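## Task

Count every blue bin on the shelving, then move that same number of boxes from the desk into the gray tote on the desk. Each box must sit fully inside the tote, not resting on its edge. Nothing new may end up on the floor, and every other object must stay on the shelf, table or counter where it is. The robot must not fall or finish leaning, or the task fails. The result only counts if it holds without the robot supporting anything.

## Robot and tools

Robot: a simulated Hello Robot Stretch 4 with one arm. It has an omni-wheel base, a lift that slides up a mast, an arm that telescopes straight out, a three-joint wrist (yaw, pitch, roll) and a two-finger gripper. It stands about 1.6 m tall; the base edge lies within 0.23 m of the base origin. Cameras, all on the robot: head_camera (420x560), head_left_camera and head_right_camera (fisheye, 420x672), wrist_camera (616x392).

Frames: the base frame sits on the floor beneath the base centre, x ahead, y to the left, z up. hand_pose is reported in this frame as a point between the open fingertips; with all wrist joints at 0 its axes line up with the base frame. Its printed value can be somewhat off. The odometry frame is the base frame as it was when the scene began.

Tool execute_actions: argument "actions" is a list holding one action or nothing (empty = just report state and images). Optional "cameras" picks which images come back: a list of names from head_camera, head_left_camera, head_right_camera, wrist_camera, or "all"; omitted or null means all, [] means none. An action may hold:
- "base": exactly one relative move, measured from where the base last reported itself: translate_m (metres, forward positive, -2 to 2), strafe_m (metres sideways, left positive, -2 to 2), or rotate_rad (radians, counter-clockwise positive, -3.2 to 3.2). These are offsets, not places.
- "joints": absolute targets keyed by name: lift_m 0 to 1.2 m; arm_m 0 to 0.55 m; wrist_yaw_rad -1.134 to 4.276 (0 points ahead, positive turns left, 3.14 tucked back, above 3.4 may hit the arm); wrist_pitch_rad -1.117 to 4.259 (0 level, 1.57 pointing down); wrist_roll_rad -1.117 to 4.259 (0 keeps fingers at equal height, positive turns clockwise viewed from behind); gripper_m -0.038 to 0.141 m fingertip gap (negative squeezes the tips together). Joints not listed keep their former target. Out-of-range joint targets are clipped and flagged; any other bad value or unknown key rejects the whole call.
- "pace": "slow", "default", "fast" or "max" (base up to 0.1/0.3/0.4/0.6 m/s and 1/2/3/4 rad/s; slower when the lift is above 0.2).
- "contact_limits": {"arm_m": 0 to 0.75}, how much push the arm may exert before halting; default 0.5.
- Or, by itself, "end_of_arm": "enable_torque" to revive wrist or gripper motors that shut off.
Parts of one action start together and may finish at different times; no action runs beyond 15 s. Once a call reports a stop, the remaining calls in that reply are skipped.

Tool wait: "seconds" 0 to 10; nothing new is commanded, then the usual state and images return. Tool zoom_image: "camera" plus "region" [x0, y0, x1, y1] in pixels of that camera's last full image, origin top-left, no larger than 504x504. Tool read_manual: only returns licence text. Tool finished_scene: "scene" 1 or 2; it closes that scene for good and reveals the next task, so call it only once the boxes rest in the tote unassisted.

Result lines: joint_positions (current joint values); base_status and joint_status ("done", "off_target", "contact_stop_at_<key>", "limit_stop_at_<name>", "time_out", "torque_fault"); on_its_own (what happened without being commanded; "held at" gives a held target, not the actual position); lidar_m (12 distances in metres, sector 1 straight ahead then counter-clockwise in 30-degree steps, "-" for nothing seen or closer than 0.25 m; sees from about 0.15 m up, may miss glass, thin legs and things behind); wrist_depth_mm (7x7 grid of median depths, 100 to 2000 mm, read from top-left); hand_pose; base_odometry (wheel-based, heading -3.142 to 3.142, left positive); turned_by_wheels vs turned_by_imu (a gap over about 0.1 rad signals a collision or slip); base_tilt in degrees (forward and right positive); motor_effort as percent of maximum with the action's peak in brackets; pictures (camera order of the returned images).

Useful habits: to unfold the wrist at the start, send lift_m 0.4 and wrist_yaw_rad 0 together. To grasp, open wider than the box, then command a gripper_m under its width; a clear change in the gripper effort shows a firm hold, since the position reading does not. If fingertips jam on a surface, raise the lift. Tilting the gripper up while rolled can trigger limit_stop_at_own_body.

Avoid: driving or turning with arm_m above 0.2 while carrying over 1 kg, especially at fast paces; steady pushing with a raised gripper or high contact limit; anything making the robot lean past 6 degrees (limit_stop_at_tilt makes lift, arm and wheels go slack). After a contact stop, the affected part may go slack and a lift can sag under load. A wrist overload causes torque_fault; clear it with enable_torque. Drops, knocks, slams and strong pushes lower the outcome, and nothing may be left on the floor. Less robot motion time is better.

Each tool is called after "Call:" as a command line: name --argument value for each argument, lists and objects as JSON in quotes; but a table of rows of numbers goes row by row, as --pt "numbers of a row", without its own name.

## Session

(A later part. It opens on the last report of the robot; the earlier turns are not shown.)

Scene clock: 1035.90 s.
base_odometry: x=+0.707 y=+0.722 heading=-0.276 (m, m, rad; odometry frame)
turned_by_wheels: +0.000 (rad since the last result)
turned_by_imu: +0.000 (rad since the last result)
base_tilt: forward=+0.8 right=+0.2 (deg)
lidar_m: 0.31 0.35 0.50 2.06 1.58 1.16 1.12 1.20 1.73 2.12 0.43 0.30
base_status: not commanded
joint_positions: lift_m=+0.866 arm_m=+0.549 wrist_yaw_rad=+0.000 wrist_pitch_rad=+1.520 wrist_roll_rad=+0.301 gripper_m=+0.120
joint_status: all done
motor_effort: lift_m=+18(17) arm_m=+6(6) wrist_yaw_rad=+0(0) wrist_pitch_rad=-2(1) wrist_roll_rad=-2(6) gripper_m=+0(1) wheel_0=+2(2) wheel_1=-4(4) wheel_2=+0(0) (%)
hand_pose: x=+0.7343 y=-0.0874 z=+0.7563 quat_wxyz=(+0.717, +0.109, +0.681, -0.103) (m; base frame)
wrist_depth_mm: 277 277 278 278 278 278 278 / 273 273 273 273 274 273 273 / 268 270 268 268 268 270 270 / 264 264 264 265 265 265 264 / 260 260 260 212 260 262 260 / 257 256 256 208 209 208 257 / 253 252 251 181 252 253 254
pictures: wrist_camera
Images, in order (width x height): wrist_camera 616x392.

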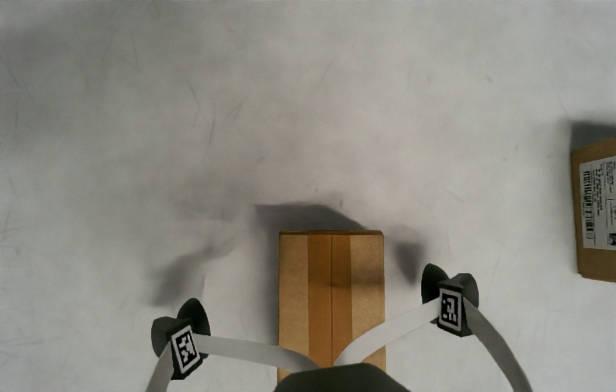

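The box sits between the fingertips. I'll close the gripper and lift.

Call:
execute_actions --actions '[{"joints": {"gripper_m": 0.02}}]' --cameras '[]'

Call:
execute_actions --actions '[{"joints": {"lift_m": 1.04, "wrist_pitch_rad": 1.57}}]' --cameras '["wrist_camera"]'

Scene clock: 1045.53 s.
base_odometry: x=+0.707 y=+0.722 heading=-0.276 (m, m, rad; odometry frame)
turned_by_wheels: +0.000 (rad since the last result)
turned_by_imu: +0.000 (rad since the last result)
base_tilt: forward=+0.6 right=+0.2 (deg)
lidar_m: 0.31 0.35 0.53 2.06 1.58 1.18 1.14 1.20 1.74 2.14 0.41 0.31
base_status: not commanded
joint_positions: lift_m=+0.866 arm_m=+0.549 wrist_yaw_rad=+0.000 wrist_pitch_rad=+1.520 wrist_roll_rad=+0.301 gripper_m=+0.020
joint_status: all done
motor_effort: lift_m=+18(18) arm_m=+6(6) wrist_yaw_rad=-1(0) wrist_pitch_rad=+0(0) wrist_roll_rad=-3(1) gripper_m=-17(15) wheel_0=+2(2) wheel_1=-4(4) wheel_2=+0(0) (%)
hand_pose: x=+0.7343 y=-0.0874 z=+0.7563 quat_wxyz=(+0.717, +0.109, +0.681, -0.103) (m; base frame)
wrist_depth_mm: 278 277 277 277 278 278 278 / 273 272 273 273 273 273 273 / 268 268 270 268 270 270 270 / 264 265 265 265 265 265 264 / 259 260 260 200 260 262 260 / 256 256 256 196 195 256 257 / 252 253 177 193 252 252 253
pictures: none
No camera images: the call's "cameras" was empty. Leave "cameras" out to get every camera's image.

Scene clock: 1047.33 s.
base_odometry: x=+0.707 y=+0.722 heading=-0.276 (m, m, rad; odometry frame)
turned_by_wheels: +0.000 (rad since the last result)
turned_by_imu: +0.000 (rad since the last result)
base_tilt: forward=+0.8 right=+0.2 (deg)
lidar_m: 0.30 0.35 0.47 2.07 1.58 1.17 1.12 1.19 1.73 2.15 0.43 0.33
base_status: not commanded
joint_positions: lift_m=+1.040 arm_m=+0.549 wrist_yaw_rad=+0.000 wrist_pitch_rad=+1.570 wrist_roll_rad=+0.301 gripper_m=+0.020
joint_status: all done
motor_effort: lift_m=+24(25) arm_m=+6(6) wrist_yaw_rad=+0(0) wrist_pitch_rad=+0(0) wrist_roll_rad=+1(2) gripper_m=-19(16) wheel_0=+2(2) wheel_1=-4(4) wheel_2=+0(0) (%)
hand_pose: x=+0.7201 y=-0.0874 z=+0.9295 quat_wxyz=(+0.699, +0.106, +0.699, -0.106) (m; base frame)
wrist_depth_mm: 442 442 442 449 449 452 452 / 436 439 439 442 445 449 452 / 433 433 439 436 442 445 449 / 427 430 433 433 436 392 439 / 424 424 427 200 433 436 436 / 418 421 424 196 195 433 433 / 415 418 178 193 427 427 433
pictures: wrist_camera
Images, in order (width x height): wrist_camera 616x392.

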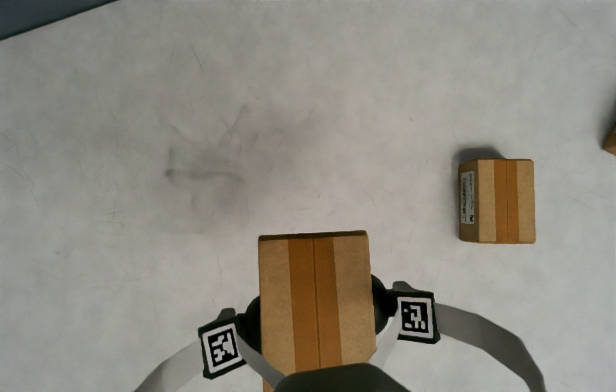

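The third box is held. I'll carry it to the middle of the tote, turned crosswise so it fits the slot between the first two.

Call:
execute_actions --actions '[{"base": {"strafe_m": 0.437}, "joints": {"arm_m": 0.37, "wrist_roll_rad": 0.0}}]' --cameras '["wrist_camera"]'

Scene clock: 1078.37 s.
base_odometry: x=+0.827 y=+1.143 heading=-0.276 (m, m, rad; odometry frame)
turned_by_wheels: +0.000 (rad since the last result)
turned_by_imu: +0.001 (rad since the last result)
base_tilt: forward=+0.7 right=+0.1 (deg)
lidar_m: 0.34 0.37 0.54 1.66 1.80 1.18 1.12 1.18 1.73 2.58 0.46 0.34
base_status: done
joint_positions: lift_m=+1.040 arm_m=+0.371 wrist_yaw_rad=+0.000 wrist_pitch_rad=+1.570 wrist_roll_rad=+0.001 gripper_m=+0.020
joint_status: all done
motor_effort: lift_m=+24(24) arm_m=-6(6) wrist_yaw_rad=+0(1) wrist_pitch_rad=+0(0) wrist_roll_rad=-1(6) gripper_m=-20(16) wheel_0=-1(10) wheel_1=+2(11) wheel_2=+0(1) (%)
hand_pose: x=+0.5421 y=-0.0874 z=+0.9295 quat_wxyz=(+0.707, +0.000, +0.707, +0.000) (m; base frame)
wrist_depth_mm: 439 439 445 445 449 452 455 / 436 439 439 442 445 449 452 / 433 433 439 439 442 442 445 / 430 430 427 430 433 373 442 / 427 357 377 200 382 368 439 / 421 359 375 196 195 340 433 / 418 332 180 193 320 310 430
pictures: wrist_camera
Images, in order (width x height): wrist_camera 616x392.

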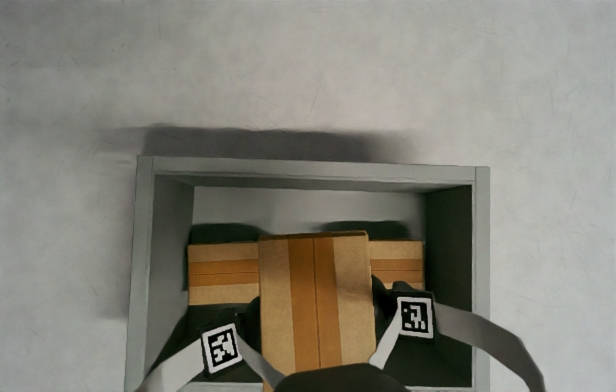

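The tote is centred under the gripper, with the first two boxes visible either side of the one I'm holding. I'll lower until the fingertips are just above their tops and check the view before releasing.

Call:
execute_actions --actions '[{"joints": {"lift_m": 0.91}}]' --cameras '["wrist_camera"]'

Scene clock: 1094.10 s.
base_odometry: x=+0.827 y=+1.143 heading=-0.276 (m, m, rad; odometry frame)
turned_by_wheels: +0.000 (rad since the last result)
turned_by_imu: +0.000 (rad since the last result)
base_tilt: forward=+0.7 right=+0.3 (deg)
lidar_m: 0.34 0.38 0.55 1.65 1.79 1.15 1.12 1.18 1.68 2.57 0.47 0.37
base_status: not commanded
joint_positions: lift_m=+0.910 arm_m=+0.371 wrist_yaw_rad=+0.000 wrist_pitch_rad=+1.570 wrist_roll_rad=+0.001 gripper_m=+0.020
joint_status: all done
motor_effort: lift_m=+18(23) arm_m=-6(6) wrist_yaw_rad=+0(0) wrist_pitch_rad=+2(1) wrist_roll_rad=-2(2) gripper_m=-18(17) wheel_0=-1(1) wheel_1=+2(2) wheel_2=+0(0) (%)
hand_pose: x=+0.5421 y=-0.0874 z=+0.7999 quat_wxyz=(+0.707, +0.000, +0.707, +0.000) (m; base frame)
wrist_depth_mm: 309 312 312 314 315 319 320 / 307 307 309 310 314 314 315 / 185 186 189 187 189 189 196 / 189 273 300 303 304 278 216 / 190 248 277 200 254 258 215 / 191 246 247 196 195 251 213 / 183 245 178 193 296 272 207
pictures: wrist_camera
Images, in order (width x height): wrist_camera 616x392.

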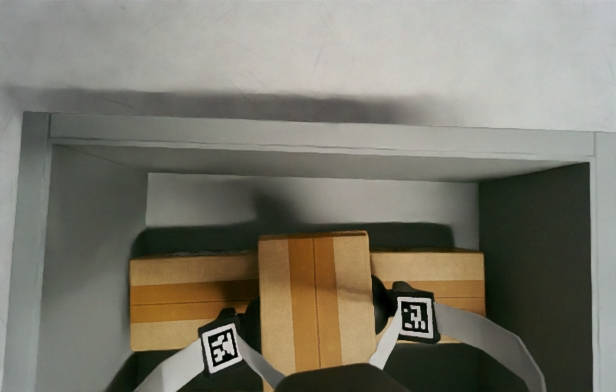

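The fingertips are just above the tops of the two boxes. I'll release the box and lift to see how it settled.

Call:
execute_actions --actions '[{"joints": {"gripper_m": 0.08}}]' --cameras '[]'

Call:
execute_actions --actions '[{"joints": {"lift_m": 1.04}}]' --cameras '["wrist_camera"]'

Scene clock: 1103.70 s.
base_odometry: x=+0.827 y=+1.143 heading=-0.276 (m, m, rad; odometry frame)
turned_by_wheels: +0.000 (rad since the last result)
turned_by_imu: +0.000 (rad since the last result)
base_tilt: forward=+0.7 right=+0.2 (deg)
lidar_m: 0.34 0.37 0.56 1.64 1.76 1.16 1.11 1.21 1.68 2.57 0.48 0.35
base_status: not commanded
joint_positions: lift_m=+0.910 arm_m=+0.371 wrist_yaw_rad=+0.000 wrist_pitch_rad=+1.570 wrist_roll_rad=+0.001 gripper_m=+0.080
joint_status: all done
motor_effort: lift_m=+19(18) arm_m=-6(6) wrist_yaw_rad=+0(0) wrist_pitch_rad=-1(2) wrist_roll_rad=-1(0) gripper_m=-5(17) wheel_0=-1(1) wheel_1=+2(2) wheel_2=+0(0) (%)
hand_pose: x=+0.5420 y=-0.0874 z=+0.7999 quat_wxyz=(+0.707, +0.000, +0.707, +0.000) (m; base frame)
wrist_depth_mm: 309 310 312 314 315 317 319 / 307 307 310 312 314 314 317 / 186 186 189 187 188 190 196 / 189 272 301 301 303 279 216 / 190 248 276 227 252 258 215 / 191 246 246 223 203 251 213 / 183 262 189 211 296 256 211
pictures: none
No camera images: the call's "cameras" was empty. Leave "cameras" out to get every camera's image.

Scene clock: 1105.30 s.
base_odometry: x=+0.827 y=+1.143 heading=-0.276 (m, m, rad; odometry frame)
turned_by_wheels: +0.000 (rad since the last result)
turned_by_imu: +0.000 (rad since the last result)
base_tilt: forward=+0.7 right=+0.2 (deg)
lidar_m: 0.32 0.38 0.56 1.65 1.78 1.16 1.11 1.18 1.66 2.57 0.48 0.35
base_status: not commanded
joint_positions: lift_m=+1.040 arm_m=+0.371 wrist_yaw_rad=+0.000 wrist_pitch_rad=+1.570 wrist_roll_rad=+0.001 gripper_m=+0.080
joint_status: all done
motor_effort: lift_m=+24(31) arm_m=-6(6) wrist_yaw_rad=+0(1) wrist_pitch_rad=+1(0) wrist_roll_rad=-2(2) gripper_m=-1(1) wheel_0=-1(1) wheel_1=+2(2) wheel_2=+0(0) (%)
hand_pose: x=+0.5420 y=-0.0874 z=+0.9295 quat_wxyz=(+0.707, +0.000, +0.707, +0.000) (m; base frame)
wrist_depth_mm: 439 442 445 449 449 452 455 / 436 439 439 442 445 449 449 / 433 436 439 436 442 442 445 / 427 430 427 433 433 373 442 / 424 357 377 362 382 370 439 / 421 359 377 362 203 340 430 / 418 340 189 322 343 309 430
pictures: wrist_camera
Images, in order (width x height): wrist_camera 616x392.

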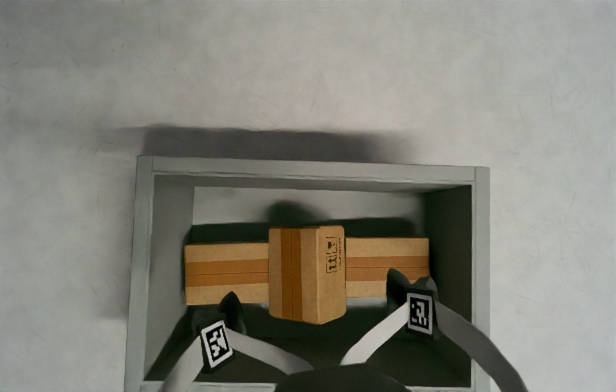

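The third box has settled, tipped at an angle between the other two, but it's inside the tote. Before placing the last two, I want a closer look at the arrangement.

Call:
zoom_image --camera "wrist_camera" --region '[120, 150, 500, 392]'

Region (120, 150, 500, 392) of wrist_camera's 616x392 image, scaled by 1.326; it fills the top 321 rows of this view, and the rest is white.

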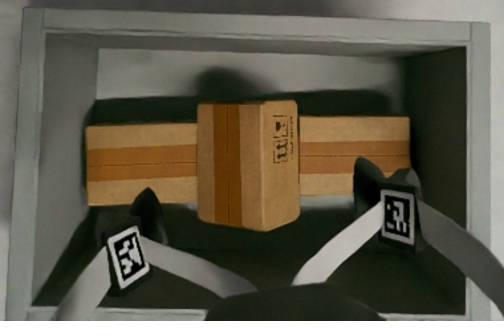

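All three boxes are inside the tote, with the middle one leaning between the other two. Next I'll fetch the back-middle box, which is the closest remaining one.

Call:
execute_actions --actions '[{"base": {"strafe_m": -0.627}, "joints": {"arm_m": 0.535, "lift_m": 1.0, "wrist_roll_rad": 0.33, "gripper_m": 0.12}}]' --cameras '["wrist_camera"]'

Scene clock: 1180.37 s.
base_odometry: x=+0.656 y=+0.540 heading=-0.277 (m, m, rad; odometry frame)
turned_by_wheels: +0.000 (rad since the last result)
turned_by_imu: -0.001 (rad since the last result)
base_tilt: forward=+0.7 right=+0.2 (deg)
lidar_m: 0.31 0.34 0.50 2.26 1.59 1.19 1.15 1.23 1.77 1.95 0.41 0.29
base_status: done
joint_positions: lift_m=+1.000 arm_m=+0.534 wrist_yaw_rad=+0.000 wrist_pitch_rad=+1.570 wrist_roll_rad=+0.329 gripper_m=+0.120
joint_status: all done
motor_effort: lift_m=+18(22) arm_m=+6(7) wrist_yaw_rad=-1(0) wrist_pitch_rad=+1(3) wrist_roll_rad=+1(10) gripper_m=+2(4) wheel_0=+2(9) wheel_1=-4(13) wheel_2=+0(1) (%)
hand_pose: x=+0.7051 y=-0.0874 z=+0.8899 quat_wxyz=(+0.698, +0.116, +0.697, -0.116) (m; base frame)
wrist_depth_mm: 399 402 404 404 410 410 413 / 397 397 399 402 404 407 410 / 392 394 397 399 402 402 404 / 389 389 392 394 397 387 402 / 387 389 389 343 394 397 399 / 382 382 387 389 342 208 394 / 379 379 382 271 389 387 389
pictures: wrist_camera
Images, in order (width x height): wrist_camera 616x392.

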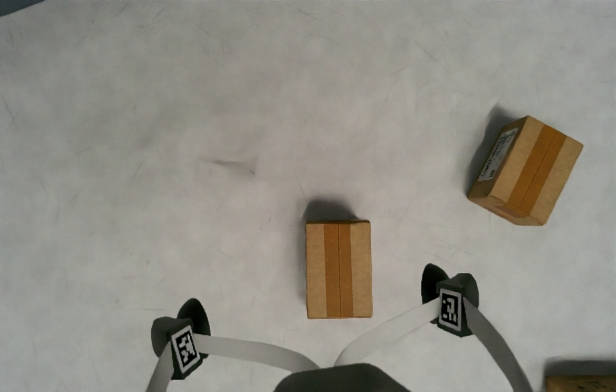

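The back-middle box is aligned with the fingers and about 3 cm to the right. I'll shift over while lowering, then grip.

Call:
execute_actions --actions '[{"base": {"strafe_m": -0.028}, "joints": {"lift_m": 0.866}}]' --cameras '["wrist_camera"]'

Scene clock: 1196.47 s.
base_odometry: x=+0.648 y=+0.513 heading=-0.277 (m, m, rad; odometry frame)
turned_by_wheels: +0.000 (rad since the last result)
turned_by_imu: +0.000 (rad since the last result)
base_tilt: forward=+0.8 right=+0.3 (deg)
lidar_m: 0.29 0.33 0.50 2.30 1.59 1.19 1.15 1.22 1.73 1.92 0.42 0.32
base_status: done
joint_positions: lift_m=+0.866 arm_m=+0.534 wrist_yaw_rad=+0.000 wrist_pitch_rad=+1.570 wrist_roll_rad=+0.329 gripper_m=+0.120
joint_status: all done
motor_effort: lift_m=+18(18) arm_m=+6(6) wrist_yaw_rad=+0(1) wrist_pitch_rad=+2(0) wrist_roll_rad=+1(3) gripper_m=+3(2) wheel_0=+2(12) wheel_1=-2(12) wheel_2=+0(1) (%)
hand_pose: x=+0.7051 y=-0.0874 z=+0.7560 quat_wxyz=(+0.698, +0.116, +0.697, -0.116) (m; base frame)
wrist_depth_mm: 264 266 267 270 271 272 274 / 262 264 265 267 267 268 272 / 259 262 262 264 266 266 259 / 257 258 259 262 264 264 234 / 255 256 257 210 260 262 264 / 253 254 255 208 210 208 260 / 250 251 252 181 255 256 258
pictures: wrist_camera
Images, in order (width x height): wrist_camera 616x392.

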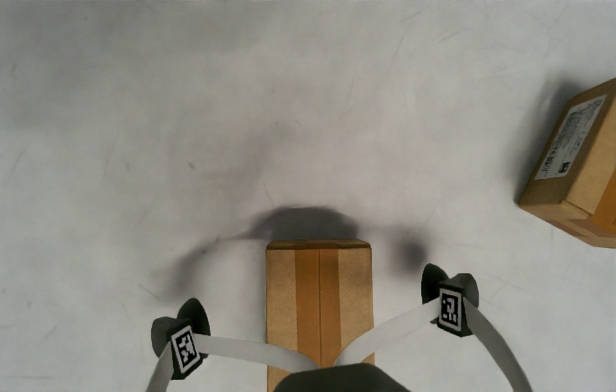

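Call:
execute_actions --actions '[{"joints": {"gripper_m": 0.02}}]' --cameras '[]'

Call:
execute_actions --actions '[{"joints": {"lift_m": 1.04}}]' --cameras '[]'

Scene clock: 1204.80 s.
base_odometry: x=+0.648 y=+0.513 heading=-0.277 (m, m, rad; odometry frame)
turned_by_wheels: +0.000 (rad since the last result)
turned_by_imu: +0.000 (rad since the last result)
base_tilt: forward=+0.8 right=+0.1 (deg)
lidar_m: 0.31 0.34 0.48 2.30 1.59 1.17 1.15 1.23 1.73 1.93 0.41 0.32
base_status: not commanded
joint_positions: lift_m=+0.866 arm_m=+0.534 wrist_yaw_rad=+0.000 wrist_pitch_rad=+1.570 wrist_roll_rad=+0.329 gripper_m=+0.020
joint_status: all done
motor_effort: lift_m=+18(18) arm_m=+6(6) wrist_yaw_rad=+0(0) wrist_pitch_rad=+2(1) wrist_roll_rad=+2(0) gripper_m=-16(15) wheel_0=+2(2) wheel_1=-2(2) wheel_2=+0(0) (%)
hand_pose: x=+0.7051 y=-0.0874 z=+0.7560 quat_wxyz=(+0.698, +0.116, +0.697, -0.116) (m; base frame)
wrist_depth_mm: 264 265 267 268 270 271 273 / 262 262 264 266 268 268 271 / 259 260 263 264 265 267 260 / 257 258 259 262 263 264 234 / 255 256 257 197 260 262 263 / 252 255 255 195 195 259 260 / 251 252 176 194 255 256 258
pictures: none
No camera images: the call's "cameras" was empty. Leave "cameras" out to get every camera's image.

Scene clock: 1206.60 s.
base_odometry: x=+0.648 y=+0.513 heading=-0.277 (m, m, rad; odometry frame)
turned_by_wheels: +0.000 (rad since the last result)
turned_by_imu: +0.000 (rad since the last result)
base_tilt: forward=+0.7 right=+0.1 (deg)
lidar_m: 0.30 0.32 0.50 2.31 1.59 1.19 1.15 1.22 1.71 1.92 0.45 0.31
base_status: not commanded
joint_positions: lift_m=+1.040 arm_m=+0.534 wrist_yaw_rad=+0.000 wrist_pitch_rad=+1.570 wrist_roll_rad=+0.329 gripper_m=+0.020
joint_status: all done
motor_effort: lift_m=+24(29) arm_m=+6(6) wrist_yaw_rad=+0(1) wrist_pitch_rad=+1(2) wrist_roll_rad=+1(2) gripper_m=-18(17) wheel_0=+3(2) wheel_1=-2(2) wheel_2=+0(0) (%)
hand_pose: x=+0.7051 y=-0.0874 z=+0.9295 quat_wxyz=(+0.698, +0.116, +0.697, -0.116) (m; base frame)
wrist_depth_mm: 449 439 445 449 449 452 1229 / 436 439 439 445 445 445 452 / 433 433 436 439 442 442 445 / 427 430 433 436 436 389 442 / 424 427 427 197 436 436 439 / 424 421 424 195 195 433 436 / 415 418 176 194 424 427 430
pictures: none
No camera images: the call's "cameras" was empty. Leave "cameras" out to get every camera's image.

Box four is held. I'll carry it to the left half of the tote, lying lengthwise over the first box.

Call:
execute_actions --actions '[{"base": {"strafe_m": 0.715}, "joints": {"arm_m": 0.37, "wrist_roll_rad": 1.57}}]' --cameras '["wrist_camera"]'

Scene clock: 1222.83 s.
base_odometry: x=+0.843 y=+1.201 heading=-0.276 (m, m, rad; odometry frame)
turned_by_wheels: +0.000 (rad since the last result)
turned_by_imu: +0.002 (rad since the last result)
base_tilt: forward=+0.7 right=+0.2 (deg)
lidar_m: 0.35 0.38 1.62 1.60 1.72 1.15 1.11 1.18 1.69 1.17 0.49 0.34
base_status: done
joint_positions: lift_m=+1.040 arm_m=+0.371 wrist_yaw_rad=+0.000 wrist_pitch_rad=+1.570 wrist_roll_rad=+1.569 gripper_m=+0.020
joint_status: all done
motor_effort: lift_m=+24(24) arm_m=-6(10) wrist_yaw_rad=+0(0) wrist_pitch_rad=+0(0) wrist_roll_rad=+2(8) gripper_m=-16(13) wheel_0=-1(14) wheel_1=+2(11) wheel_2=+0(0) (%)
hand_pose: x=+0.5421 y=-0.0874 z=+0.9295 quat_wxyz=(+0.500, +0.500, +0.500, -0.500) (m; base frame)
wrist_depth_mm: 439 442 445 449 455 1205 1229 / 439 439 364 387 379 1205 1205 / 430 433 397 387 439 1182 1205 / 427 430 357 357 433 960 960 / 424 427 359 198 359 946 946 / 418 421 314 195 196 931 1138 / 415 415 176 194 309 427 1160
pictures: wrist_camera
Images, in order (width x height): wrist_camera 616x392.

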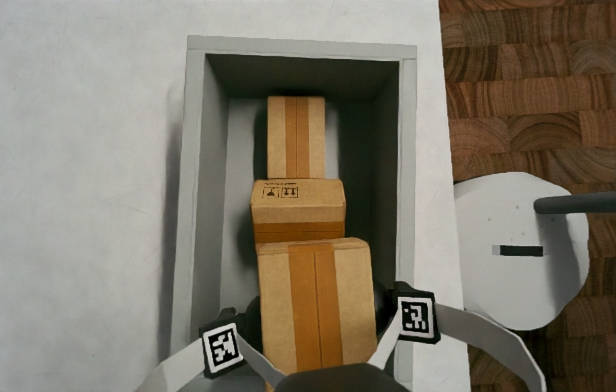

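Box four is over the first box in the left half. I'll lower it in stages, checking for contact as it goes.

Call:
execute_actions --actions '[{"joints": {"lift_m": 0.93}, "pace": "slow"}]' --cameras '["wrist_camera"]'

Scene clock: 1235.77 s.
base_odometry: x=+0.843 y=+1.201 heading=-0.276 (m, m, rad; odometry frame)
turned_by_wheels: +0.000 (rad since the last result)
turned_by_imu: +0.000 (rad since the last result)
base_tilt: forward=+0.7 right=+0.2 (deg)
lidar_m: 0.34 0.37 1.61 1.56 1.71 1.15 1.12 1.18 1.65 1.19 0.50 0.37
base_status: not commanded
joint_positions: lift_m=+0.930 arm_m=+0.371 wrist_yaw_rad=+0.000 wrist_pitch_rad=+1.570 wrist_roll_rad=+1.569 gripper_m=+0.020
joint_status: all done
motor_effort: lift_m=+18(24) arm_m=-6(6) wrist_yaw_rad=+0(0) wrist_pitch_rad=+0(1) wrist_roll_rad=+1(2) gripper_m=-18(19) wheel_0=-1(1) wheel_1=+2(2) wheel_2=+0(0) (%)
hand_pose: x=+0.5421 y=-0.0874 z=+0.8199 quat_wxyz=(+0.500, +0.500, +0.500, -0.500) (m; base frame)
wrist_depth_mm: 329 236 274 273 266 340 1098 / 327 238 327 279 327 336 1118 / 324 221 324 276 327 334 1078 / 320 224 273 241 285 330 854 / 317 227 312 197 278 325 842 / 314 212 312 195 196 208 831 / 310 198 176 194 222 202 1042
pictures: wrist_camera
Images, in order (width x height): wrist_camera 616x392.

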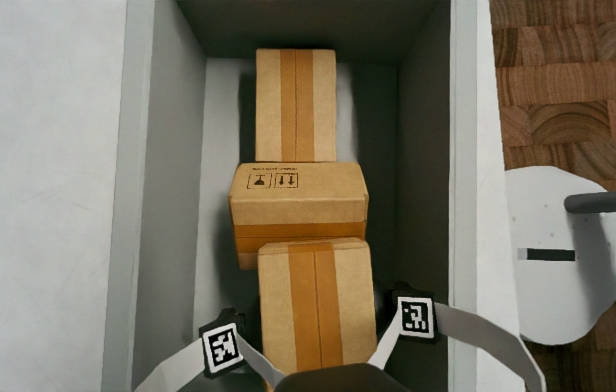

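Box four's underside is level with the tops of the boxes below. I'll release it here and lift clear.

Call:
execute_actions --actions '[{"joints": {"gripper_m": 0.08}}]' --cameras '[]'

Call:
execute_actions --actions '[{"joints": {"lift_m": 1.04}}]' --cameras '["wrist_camera"]'

Scene clock: 1250.07 s.
base_odometry: x=+0.843 y=+1.201 heading=-0.276 (m, m, rad; odometry frame)
turned_by_wheels: +0.000 (rad since the last result)
turned_by_imu: +0.000 (rad since the last result)
base_tilt: forward=+0.7 right=+0.2 (deg)
lidar_m: 0.34 0.37 1.62 1.58 1.72 1.15 1.11 1.17 1.66 1.12 0.49 0.36
base_status: not commanded
joint_positions: lift_m=+0.930 arm_m=+0.371 wrist_yaw_rad=+0.000 wrist_pitch_rad=+1.569 wrist_roll_rad=+1.569 gripper_m=+0.080
joint_status: all done
motor_effort: lift_m=+19(18) arm_m=-5(6) wrist_yaw_rad=+1(0) wrist_pitch_rad=+1(3) wrist_roll_rad=+2(2) gripper_m=-2(13) wheel_0=-1(1) wheel_1=+2(2) wheel_2=+0(0) (%)
hand_pose: x=+0.5423 y=-0.0874 z=+0.8199 quat_wxyz=(+0.501, +0.500, +0.500, -0.499) (m; base frame)
wrist_depth_mm: 330 235 276 274 267 340 1098 / 327 237 327 279 327 338 1078 / 324 220 324 277 327 334 1078 / 320 223 304 260 264 329 842 / 317 226 319 224 255 327 842 / 314 228 314 220 203 324 831 / 312 211 189 216 247 202 1025
pictures: none
No camera images: the call's "cameras" was empty. Leave "cameras" out to get every camera's image.

Scene clock: 1251.57 s.
base_odometry: x=+0.843 y=+1.201 heading=-0.276 (m, m, rad; odometry frame)
turned_by_wheels: +0.000 (rad since the last result)
turned_by_imu: +0.000 (rad since the last result)
base_tilt: forward=+0.7 right=+0.3 (deg)
lidar_m: 0.36 0.39 1.63 1.59 1.70 1.16 1.11 1.18 1.68 1.18 0.49 0.35
base_status: not commanded
joint_positions: lift_m=+1.040 arm_m=+0.371 wrist_yaw_rad=+0.000 wrist_pitch_rad=+1.570 wrist_roll_rad=+1.569 gripper_m=+0.080
joint_status: all done
motor_effort: lift_m=+24(26) arm_m=-6(6) wrist_yaw_rad=+0(1) wrist_pitch_rad=+2(4) wrist_roll_rad=+2(2) gripper_m=+0(0) wheel_0=-1(1) wheel_1=+2(2) wheel_2=+0(0) (%)
hand_pose: x=+0.5422 y=-0.0874 z=+0.9295 quat_wxyz=(+0.501, +0.500, +0.500, -0.499) (m; base frame)
wrist_depth_mm: 439 442 449 449 455 1205 1205 / 436 439 364 384 382 1182 1182 / 433 433 397 387 436 1182 1182 / 427 430 402 373 433 946 946 / 424 427 410 330 424 931 946 / 421 421 312 325 204 931 1160 / 415 421 189 309 309 427 1138
pictures: wrist_camera
Images, in order (width x height): wrist_camera 616x392.

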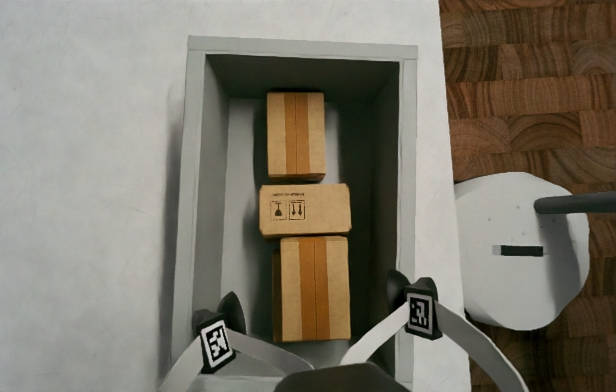

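Box four is sitting flat on box one, and the middle box has rolled flat on the floor. Everything is below the rim. The last one will be the front-right box, which goes on top of box two. First I'll line up over it, rolling the wrist to match its angle.

Call:
execute_actions --actions '[{"base": {"strafe_m": -0.877}, "joints": {"arm_m": 0.32, "lift_m": 1.0, "wrist_roll_rad": 2.0, "gripper_m": 0.12}}]' --cameras '["wrist_camera"]'

Scene clock: 1278.50 s.
base_odometry: x=+0.604 y=+0.357 heading=-0.277 (m, m, rad; odometry frame)
turned_by_wheels: +0.000 (rad since the last result)
turned_by_imu: -0.001 (rad since the last result)
base_tilt: forward=+0.7 right=+0.2 (deg)
lidar_m: 0.27 0.32 0.43 2.46 1.58 1.19 1.15 1.22 1.79 1.76 0.41 0.31
base_status: done
joint_positions: lift_m=+1.000 arm_m=+0.321 wrist_yaw_rad=+0.000 wrist_pitch_rad=+1.570 wrist_roll_rad=+1.999 gripper_m=+0.120
joint_status: all done
motor_effort: lift_m=+19(20) arm_m=-6(6) wrist_yaw_rad=+0(1) wrist_pitch_rad=+0(1) wrist_roll_rad=+1(7) gripper_m=-1(4) wheel_0=+2(10) wheel_1=-2(13) wheel_2=+0(1) (%)
hand_pose: x=+0.4922 y=-0.0874 z=+0.8899 quat_wxyz=(+0.382, +0.595, +0.382, -0.595) (m; base frame)
wrist_depth_mm: 1138 1138 1138 1160 1160 1160 1182 / 1118 1118 404 404 410 1138 1160 / 1118 397 397 399 402 917 1138 / 389 392 394 397 399 917 1138 / 387 389 389 347 397 397 1138 / 382 384 384 389 389 208 1118 / 332 332 379 270 387 389 1098
pictures: wrist_camera
Images, in order (width x height): wrist_camera 616x392.

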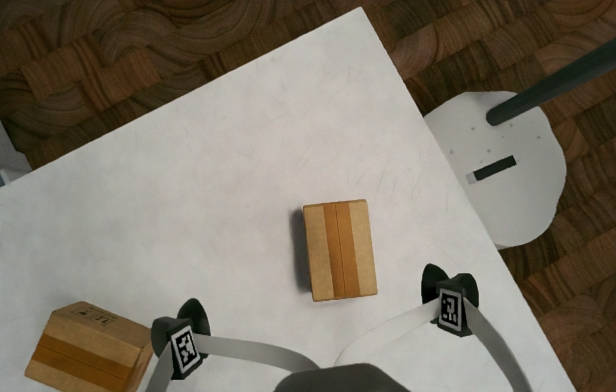

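Call:
execute_actions --actions '[{"base": {"strafe_m": -0.013}, "joints": {"arm_m": 0.284, "wrist_roll_rad": 1.89, "lift_m": 0.866}}]' --cameras '["wrist_camera"]'

Scene clock: 1292.40 s.
base_odometry: x=+0.600 y=+0.345 heading=-0.277 (m, m, rad; odometry frame)
turned_by_wheels: +0.000 (rad since the last result)
turned_by_imu: +0.000 (rad since the last result)
base_tilt: forward=+0.9 right=+0.4 (deg)
lidar_m: 0.29 0.31 0.48 2.49 1.63 1.20 1.16 1.23 1.74 1.73 1.46 0.30
base_status: done
joint_positions: lift_m=+0.866 arm_m=+0.285 wrist_yaw_rad=+0.000 wrist_pitch_rad=+1.570 wrist_roll_rad=+1.891 gripper_m=+0.120
joint_status: all done
motor_effort: lift_m=+18(15) arm_m=-6(6) wrist_yaw_rad=-1(0) wrist_pitch_rad=+2(2) wrist_roll_rad=-1(2) gripper_m=+0(1) wheel_0=+3(10) wheel_1=-6(10) wheel_2=+0(0) (%)
hand_pose: x=+0.4562 y=-0.0874 z=+0.7560 quat_wxyz=(+0.414, +0.573, +0.414, -0.573) (m; base frame)
wrist_depth_mm: 991 991 270 271 273 1042 1042 / 263 265 266 268 270 1008 1025 / 259 262 264 265 267 788 788 / 258 260 259 263 264 266 778 / 255 257 257 211 262 263 768 / 253 254 256 208 210 208 976 / 250 251 251 182 256 257 259
pictures: wrist_camera
Images, in order (width x height): wrist_camera 616x392.

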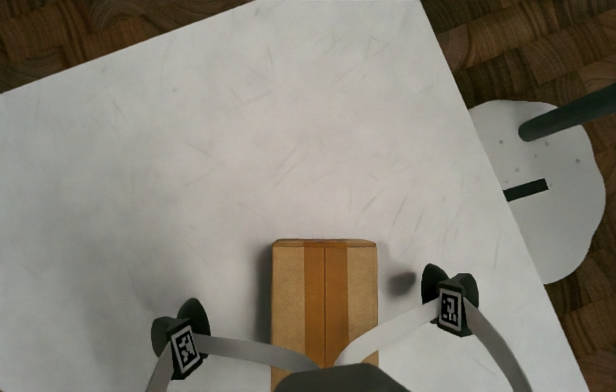

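Call:
execute_actions --actions '[]'

Scene clock: 1313.90 s.
base_odometry: x=+0.600 y=+0.345 heading=-0.277 (m, m, rad; odometry frame)
turned_by_wheels: +0.000 (rad since the last result)
turned_by_imu: +0.000 (rad since the last result)
base_tilt: forward=+0.9 right=+0.2 (deg)
lidar_m: 0.28 0.33 0.46 2.47 1.60 1.19 1.16 1.20 1.75 1.73 1.47 0.32
base_status: done
joint_positions: lift_m=+0.866 arm_m=+0.285 wrist_yaw_rad=+0.000 wrist_pitch_rad=+1.570 wrist_roll_rad=+1.891 gripper_m=+0.120
joint_status: all done
motor_effort: lift_m=+18(15) arm_m=-6(6) wrist_yaw_rad=-1(0) wrist_pitch_rad=+2(2) wrist_roll_rad=-2(2) gripper_m=+1(1) wheel_0=+3(10) wheel_1=-6(10) wheel_2=+0(0) (%)
hand_pose: x=+0.4562 y=-0.0874 z=+0.7560 quat_wxyz=(+0.414, +0.573, +0.414, -0.573) (m; base frame)
wrist_depth_mm: 991 991 270 271 272 1025 1025 / 264 264 266 268 270 1025 1025 / 260 262 263 265 267 788 788 / 257 259 260 262 264 266 788 / 255 256 259 211 262 264 778 / 253 254 256 208 210 208 976 / 250 251 251 182 256 257 259
pictures: head_camera, head_left_camera, head_right_camera, wrist_camera
Images, in order (width x height): head_camera 420x560, head_left_camera 420x672, head_right_camera 420x672, wrist_camera 616x392.

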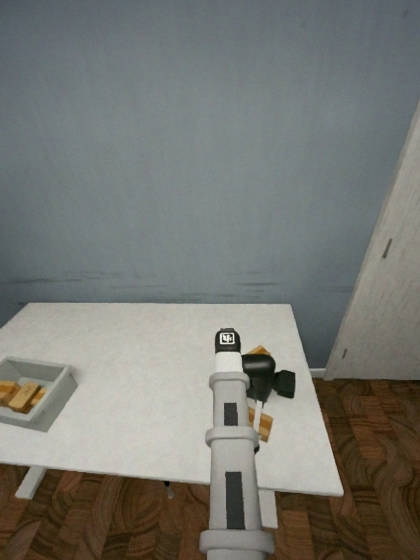

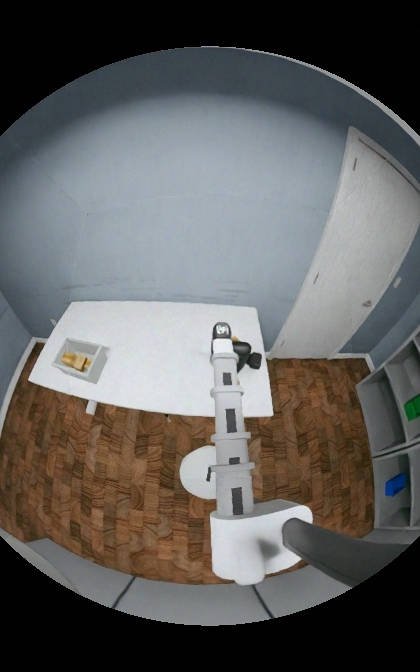

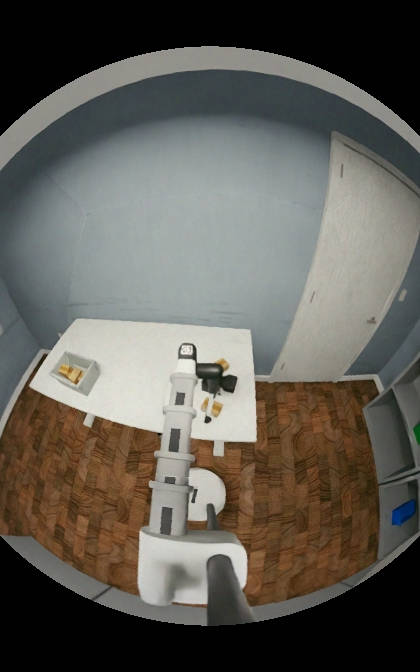

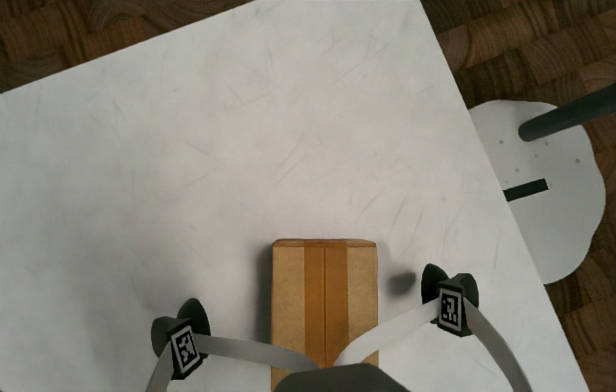

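Call:
execute_actions --actions '[{"joints": {"gripper_m": 0.02}}]' --cameras '["wrist_camera"]'

Scene clock: 1322.47 s.
base_odometry: x=+0.600 y=+0.345 heading=-0.277 (m, m, rad; odometry frame)
turned_by_wheels: +0.000 (rad since the last result)
turned_by_imu: +0.000 (rad since the last result)
base_tilt: forward=+0.8 right=+0.1 (deg)
lidar_m: 0.27 0.32 0.47 2.48 1.61 1.19 1.16 1.24 1.78 1.75 1.47 0.30
base_status: not commanded
joint_positions: lift_m=+0.866 arm_m=+0.285 wrist_yaw_rad=+0.000 wrist_pitch_rad=+1.570 wrist_roll_rad=+1.891 gripper_m=+0.020
joint_status: all done
motor_effort: lift_m=+18(18) arm_m=-6(6) wrist_yaw_rad=+0(0) wrist_pitch_rad=+1(1) wrist_roll_rad=-3(1) gripper_m=-16(17) wheel_0=+3(3) wheel_1=-6(6) wheel_2=+0(0) (%)
hand_pose: x=+0.4561 y=-0.0874 z=+0.7560 quat_wxyz=(+0.414, +0.573, +0.414, -0.573) (m; base frame)
wrist_depth_mm: 991 1008 268 271 272 1042 1042 / 263 264 266 268 270 1025 1008 / 260 262 263 265 266 788 788 / 257 259 260 263 264 266 778 / 255 256 258 198 262 263 778 / 252 253 254 196 196 260 976 / 250 251 178 195 256 257 259
pictures: wrist_camera
Images, in order (width x height): wrist_camera 616x392.

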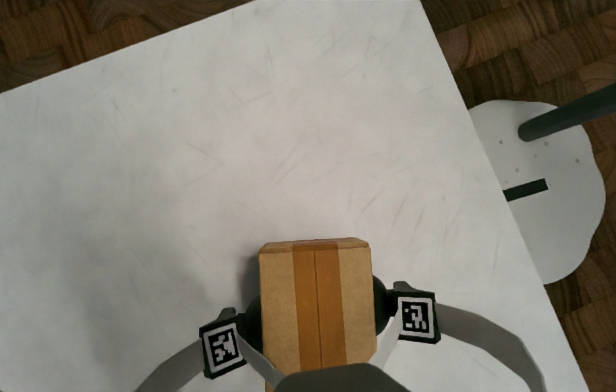

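Call:
execute_actions --actions '[{"joints": {"lift_m": 0.95}, "pace": "fast"}]' --cameras '[]'

Call:
execute_actions --actions '[{"base": {"strafe_m": 0.755}, "joints": {"lift_m": 1.04, "arm_m": 0.37, "wrist_roll_rad": 1.57}, "pace": "fast"}]' --cameras '["head_camera", "wrist_camera"]'

Scene clock: 1333.57 s.
base_odometry: x=+0.600 y=+0.345 heading=-0.277 (m, m, rad; odometry frame)
turned_by_wheels: +0.000 (rad since the last result)
turned_by_imu: +0.000 (rad since the last result)
base_tilt: forward=+0.7 right=+0.1 (deg)
lidar_m: 0.26 0.30 0.47 2.47 1.61 1.20 1.15 1.26 1.73 1.73 1.46 0.30
base_status: not commanded
joint_positions: lift_m=+0.950 arm_m=+0.285 wrist_yaw_rad=+0.000 wrist_pitch_rad=+1.570 wrist_roll_rad=+1.891 gripper_m=+0.020
joint_status: all done
motor_effort: lift_m=+24(27) arm_m=-6(6) wrist_yaw_rad=+0(1) wrist_pitch_rad=+2(1) wrist_roll_rad=-2(1) gripper_m=-17(17) wheel_0=+3(3) wheel_1=-6(5) wheel_2=+0(0) (%)
hand_pose: x=+0.4561 y=-0.0874 z=+0.8395 quat_wxyz=(+0.414, +0.573, +0.414, -0.573) (m; base frame)
wrist_depth_mm: 1078 1098 1098 1098 1118 1118 1138 / 1078 1078 353 353 355 1098 1118 / 343 345 347 351 353 878 1078 / 340 342 343 345 347 854 878 / 336 338 340 198 345 854 1078 / 332 334 338 195 196 343 1060 / 293 330 176 194 336 340 1042
pictures: none
No camera images: the call's "cameras" was empty. Leave "cameras" out to get every camera's image.

Scene clock: 1336.90 s.
base_odometry: x=+0.806 y=+1.071 heading=-0.277 (m, m, rad; odometry frame)
turned_by_wheels: +0.000 (rad since the last result)
turned_by_imu: +0.002 (rad since the last result)
base_tilt: forward=+0.8 right=+0.2 (deg)
lidar_m: 0.34 0.36 0.55 1.72 1.86 1.12 1.11 1.21 1.70 2.50 0.45 0.36
base_status: done
joint_positions: lift_m=+1.040 arm_m=+0.369 wrist_yaw_rad=+0.000 wrist_pitch_rad=+1.570 wrist_roll_rad=+1.571 gripper_m=+0.020
joint_status: all done
motor_effort: lift_m=+24(25) arm_m=+6(8) wrist_yaw_rad=+0(0) wrist_pitch_rad=+1(0) wrist_roll_rad=-3(3) gripper_m=-17(17) wheel_0=-1(10) wheel_1=+1(13) wheel_2=+0(1) (%)
hand_pose: x=+0.5402 y=-0.0874 z=+0.9295 quat_wxyz=(+0.500, +0.500, +0.500, -0.500) (m; base frame)
wrist_depth_mm: 439 442 445 449 455 1205 1205 / 436 439 442 445 449 1205 1205 / 430 436 436 439 442 1182 1182 / 427 433 427 433 439 946 960 / 424 427 424 198 343 946 960 / 421 421 324 196 196 946 1138 / 418 415 178 195 309 427 1138
pictures: head_camera, wrist_camera
Images, in order (width x height): head_camera 420x560, wrist_camera 616x392.

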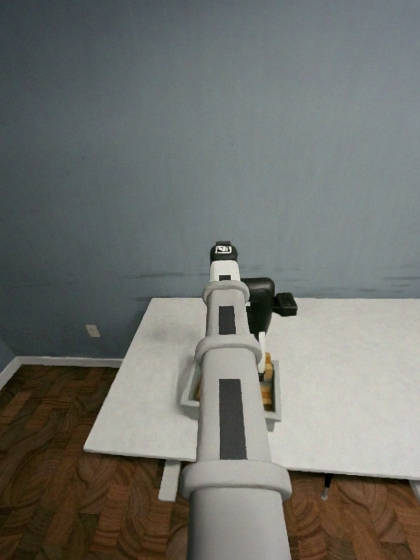

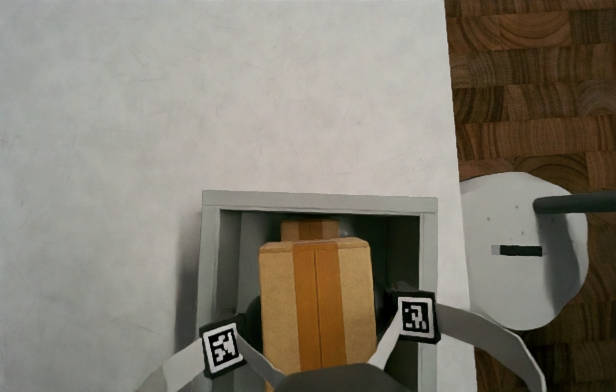

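Call:
execute_actions --actions '[{"joints": {"arm_m": 0.36}}]' --cameras '[]'

Call:
execute_actions --actions '[{"joints": {"lift_m": 0.937}}]' --cameras '["wrist_camera"]'

Scene clock: 1354.10 s.
base_odometry: x=+0.806 y=+1.071 heading=-0.277 (m, m, rad; odometry frame)
turned_by_wheels: +0.000 (rad since the last result)
turned_by_imu: +0.000 (rad since the last result)
base_tilt: forward=+0.7 right=+0.2 (deg)
lidar_m: 0.31 0.37 0.54 1.71 1.87 1.16 1.13 1.17 1.70 2.49 0.46 0.34
base_status: not commanded
joint_positions: lift_m=+1.040 arm_m=+0.361 wrist_yaw_rad=+0.000 wrist_pitch_rad=+1.570 wrist_roll_rad=+1.571 gripper_m=+0.020
joint_status: all done
motor_effort: lift_m=+24(24) arm_m=-6(6) wrist_yaw_rad=+0(0) wrist_pitch_rad=+0(2) wrist_roll_rad=-3(1) gripper_m=-18(19) wheel_0=-1(1) wheel_1=+1(1) wheel_2=+0(0) (%)
hand_pose: x=+0.5322 y=-0.0874 z=+0.9295 quat_wxyz=(+0.500, +0.500, +0.500, -0.500) (m; base frame)
wrist_depth_mm: 439 442 445 449 455 1205 1229 / 436 439 442 442 445 1182 1205 / 433 436 436 439 445 1182 1205 / 427 430 430 433 436 960 960 / 424 430 424 198 357 946 960 / 418 424 310 196 196 931 1138 / 413 415 178 195 307 427 1160
pictures: none
No camera images: the call's "cameras" was empty. Leave "cameras" out to get every camera's image.

Scene clock: 1355.57 s.
base_odometry: x=+0.806 y=+1.071 heading=-0.277 (m, m, rad; odometry frame)
turned_by_wheels: +0.000 (rad since the last result)
turned_by_imu: +0.000 (rad since the last result)
base_tilt: forward=+0.7 right=+0.2 (deg)
lidar_m: 0.31 0.37 0.54 1.70 1.87 1.17 1.12 1.18 1.68 2.49 0.48 0.35
base_status: not commanded
joint_positions: lift_m=+0.937 arm_m=+0.361 wrist_yaw_rad=+0.000 wrist_pitch_rad=+1.570 wrist_roll_rad=+1.571 gripper_m=+0.020
joint_status: all done
motor_effort: lift_m=+18(24) arm_m=-6(6) wrist_yaw_rad=+0(0) wrist_pitch_rad=+1(1) wrist_roll_rad=-2(2) gripper_m=-18(18) wheel_0=-1(1) wheel_1=+1(1) wheel_2=+0(0) (%)
hand_pose: x=+0.5322 y=-0.0874 z=+0.8269 quat_wxyz=(+0.500, +0.500, +0.500, -0.500) (m; base frame)
wrist_depth_mm: 336 340 342 343 345 347 1098 / 332 334 338 340 342 345 1098 / 329 332 334 336 338 340 1098 / 327 325 212 213 289 336 854 / 324 324 325 198 319 239 842 / 322 322 270 196 196 220 831 / 317 220 178 194 254 209 1042
pictures: wrist_camera
Images, in order (width x height): wrist_camera 616x392.

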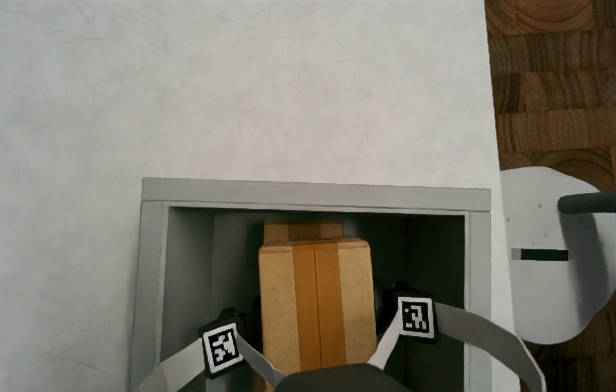

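Call:
execute_actions --actions '[{"joints": {"gripper_m": 0.08}}]' --cameras '[]'

Call:
execute_actions --actions '[{"joints": {"lift_m": 1.06}, "pace": "fast"}]' --cameras '["head_camera", "wrist_camera"]'

Scene clock: 1363.67 s.
base_odometry: x=+0.806 y=+1.071 heading=-0.277 (m, m, rad; odometry frame)
turned_by_wheels: +0.000 (rad since the last result)
turned_by_imu: +0.000 (rad since the last result)
base_tilt: forward=+0.8 right=+0.2 (deg)
lidar_m: 0.33 0.38 0.55 1.73 1.85 1.15 1.12 1.17 1.70 2.47 0.46 0.34
base_status: not commanded
joint_positions: lift_m=+0.937 arm_m=+0.361 wrist_yaw_rad=+0.000 wrist_pitch_rad=+1.570 wrist_roll_rad=+1.571 gripper_m=+0.080
joint_status: all done
motor_effort: lift_m=+18(18) arm_m=-6(6) wrist_yaw_rad=+0(1) wrist_pitch_rad=+2(1) wrist_roll_rad=-1(2) gripper_m=-2(19) wheel_0=-1(1) wheel_1=+1(1) wheel_2=+0(0) (%)
hand_pose: x=+0.5322 y=-0.0874 z=+0.8269 quat_wxyz=(+0.500, +0.500, +0.500, -0.500) (m; base frame)
wrist_depth_mm: 336 340 340 343 345 349 1098 / 334 336 338 340 342 345 1098 / 330 332 336 338 340 342 1078 / 327 329 213 213 291 338 854 / 325 324 324 229 320 239 854 / 322 322 271 226 203 220 831 / 317 220 189 224 278 213 1042
pictures: none
No camera images: the call's "cameras" was empty. Leave "cameras" out to get every camera's image.

Scene clock: 1364.93 s.
base_odometry: x=+0.806 y=+1.071 heading=-0.277 (m, m, rad; odometry frame)
turned_by_wheels: +0.000 (rad since the last result)
turned_by_imu: +0.000 (rad since the last result)
base_tilt: forward=+0.7 right=+0.2 (deg)
lidar_m: 0.33 0.37 0.55 1.70 1.88 1.17 1.12 1.19 1.69 2.49 0.45 0.34
base_status: not commanded
joint_positions: lift_m=+1.060 arm_m=+0.361 wrist_yaw_rad=+0.000 wrist_pitch_rad=+1.570 wrist_roll_rad=+1.571 gripper_m=+0.080
joint_status: all done
motor_effort: lift_m=+23(32) arm_m=-6(6) wrist_yaw_rad=+0(0) wrist_pitch_rad=-1(1) wrist_roll_rad=-2(1) gripper_m=-1(1) wheel_0=-1(1) wheel_1=+1(1) wheel_2=+0(0) (%)
hand_pose: x=+0.5322 y=-0.0874 z=+0.9495 quat_wxyz=(+0.500, +0.500, +0.500, -0.500) (m; base frame)
wrist_depth_mm: 462 466 466 469 473 1229 1229 / 455 462 462 466 469 1205 1229 / 452 455 459 459 462 1182 1205 / 449 449 455 452 455 976 976 / 442 445 449 349 449 960 960 / 439 442 329 347 203 960 1182 / 433 436 189 382 349 445 1160
pictures: head_camera, wrist_camera
Images, in order (width x height): head_camera 420x560, wrist_camera 616x392.

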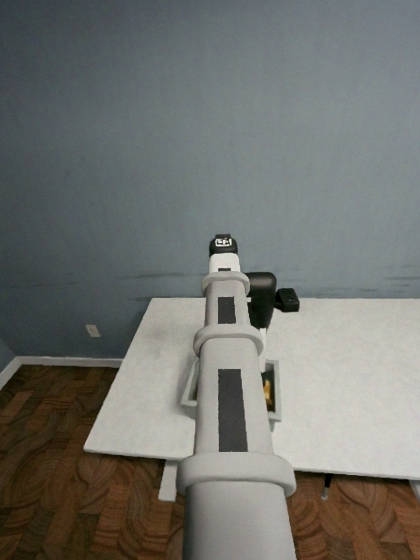

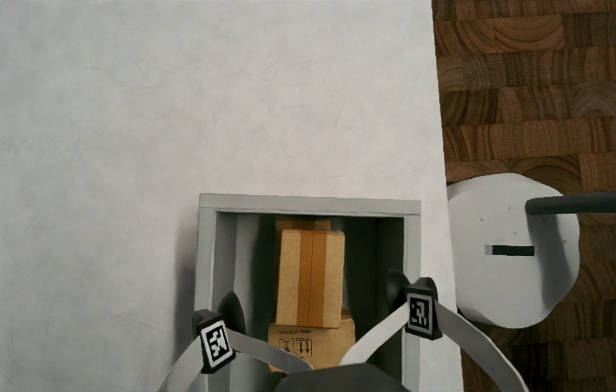

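Call:
execute_actions --actions '[{"base": {"strafe_m": 0.075}, "joints": {"lift_m": 1.1}}]' --cameras '["wrist_camera", "head_right_camera"]'

Scene clock: 1376.30 s.
base_odometry: x=+0.827 y=+1.143 heading=-0.277 (m, m, rad; odometry frame)
turned_by_wheels: +0.000 (rad since the last result)
turned_by_imu: +0.000 (rad since the last result)
base_tilt: forward=+0.6 right=+0.1 (deg)
lidar_m: 0.35 0.37 0.57 1.65 1.80 1.14 1.12 1.19 1.68 2.58 0.46 0.35
base_status: done
joint_positions: lift_m=+1.100 arm_m=+0.361 wrist_yaw_rad=+0.000 wrist_pitch_rad=+1.570 wrist_roll_rad=+1.571 gripper_m=+0.080
joint_status: all done
motor_effort: lift_m=+24(23) arm_m=-6(6) wrist_yaw_rad=+0(0) wrist_pitch_rad=+2(1) wrist_roll_rad=+0(0) gripper_m=-3(2) wheel_0=-1(9) wheel_1=+2(9) wheel_2=+0(1) (%)
hand_pose: x=+0.5322 y=-0.0874 z=+0.9895 quat_wxyz=(+0.500, +0.500, +0.500, -0.500) (m; base frame)
wrist_depth_mm: 504 508 508 512 517 1281 1281 / 500 500 504 508 508 1255 1255 / 492 496 473 397 508 1255 1255 / 488 492 488 394 496 1008 1229 / 484 484 484 427 492 1008 1205 / 477 480 368 389 203 1008 1205 / 473 477 189 382 484 1182 1205
pictures: head_right_camera, wrist_camera
Images, in order (width x height): head_right_camera 420x672, wrist_camera 616x392.

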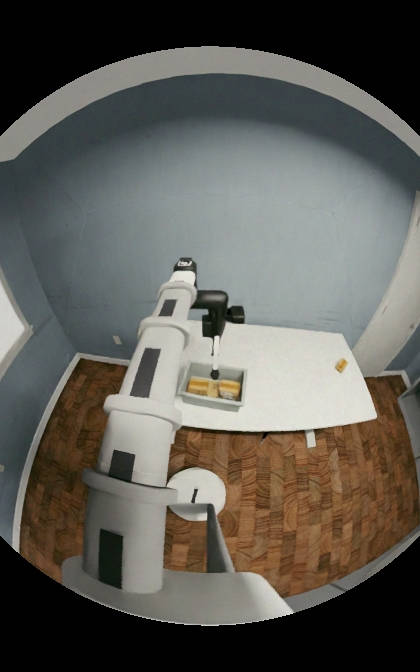

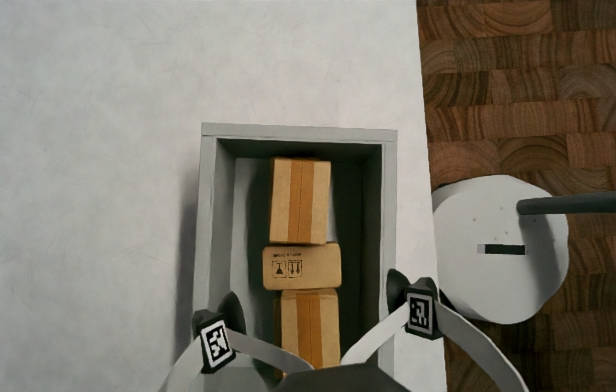

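Call:
finished_scene --scene 1

The scene is finished: the task was done.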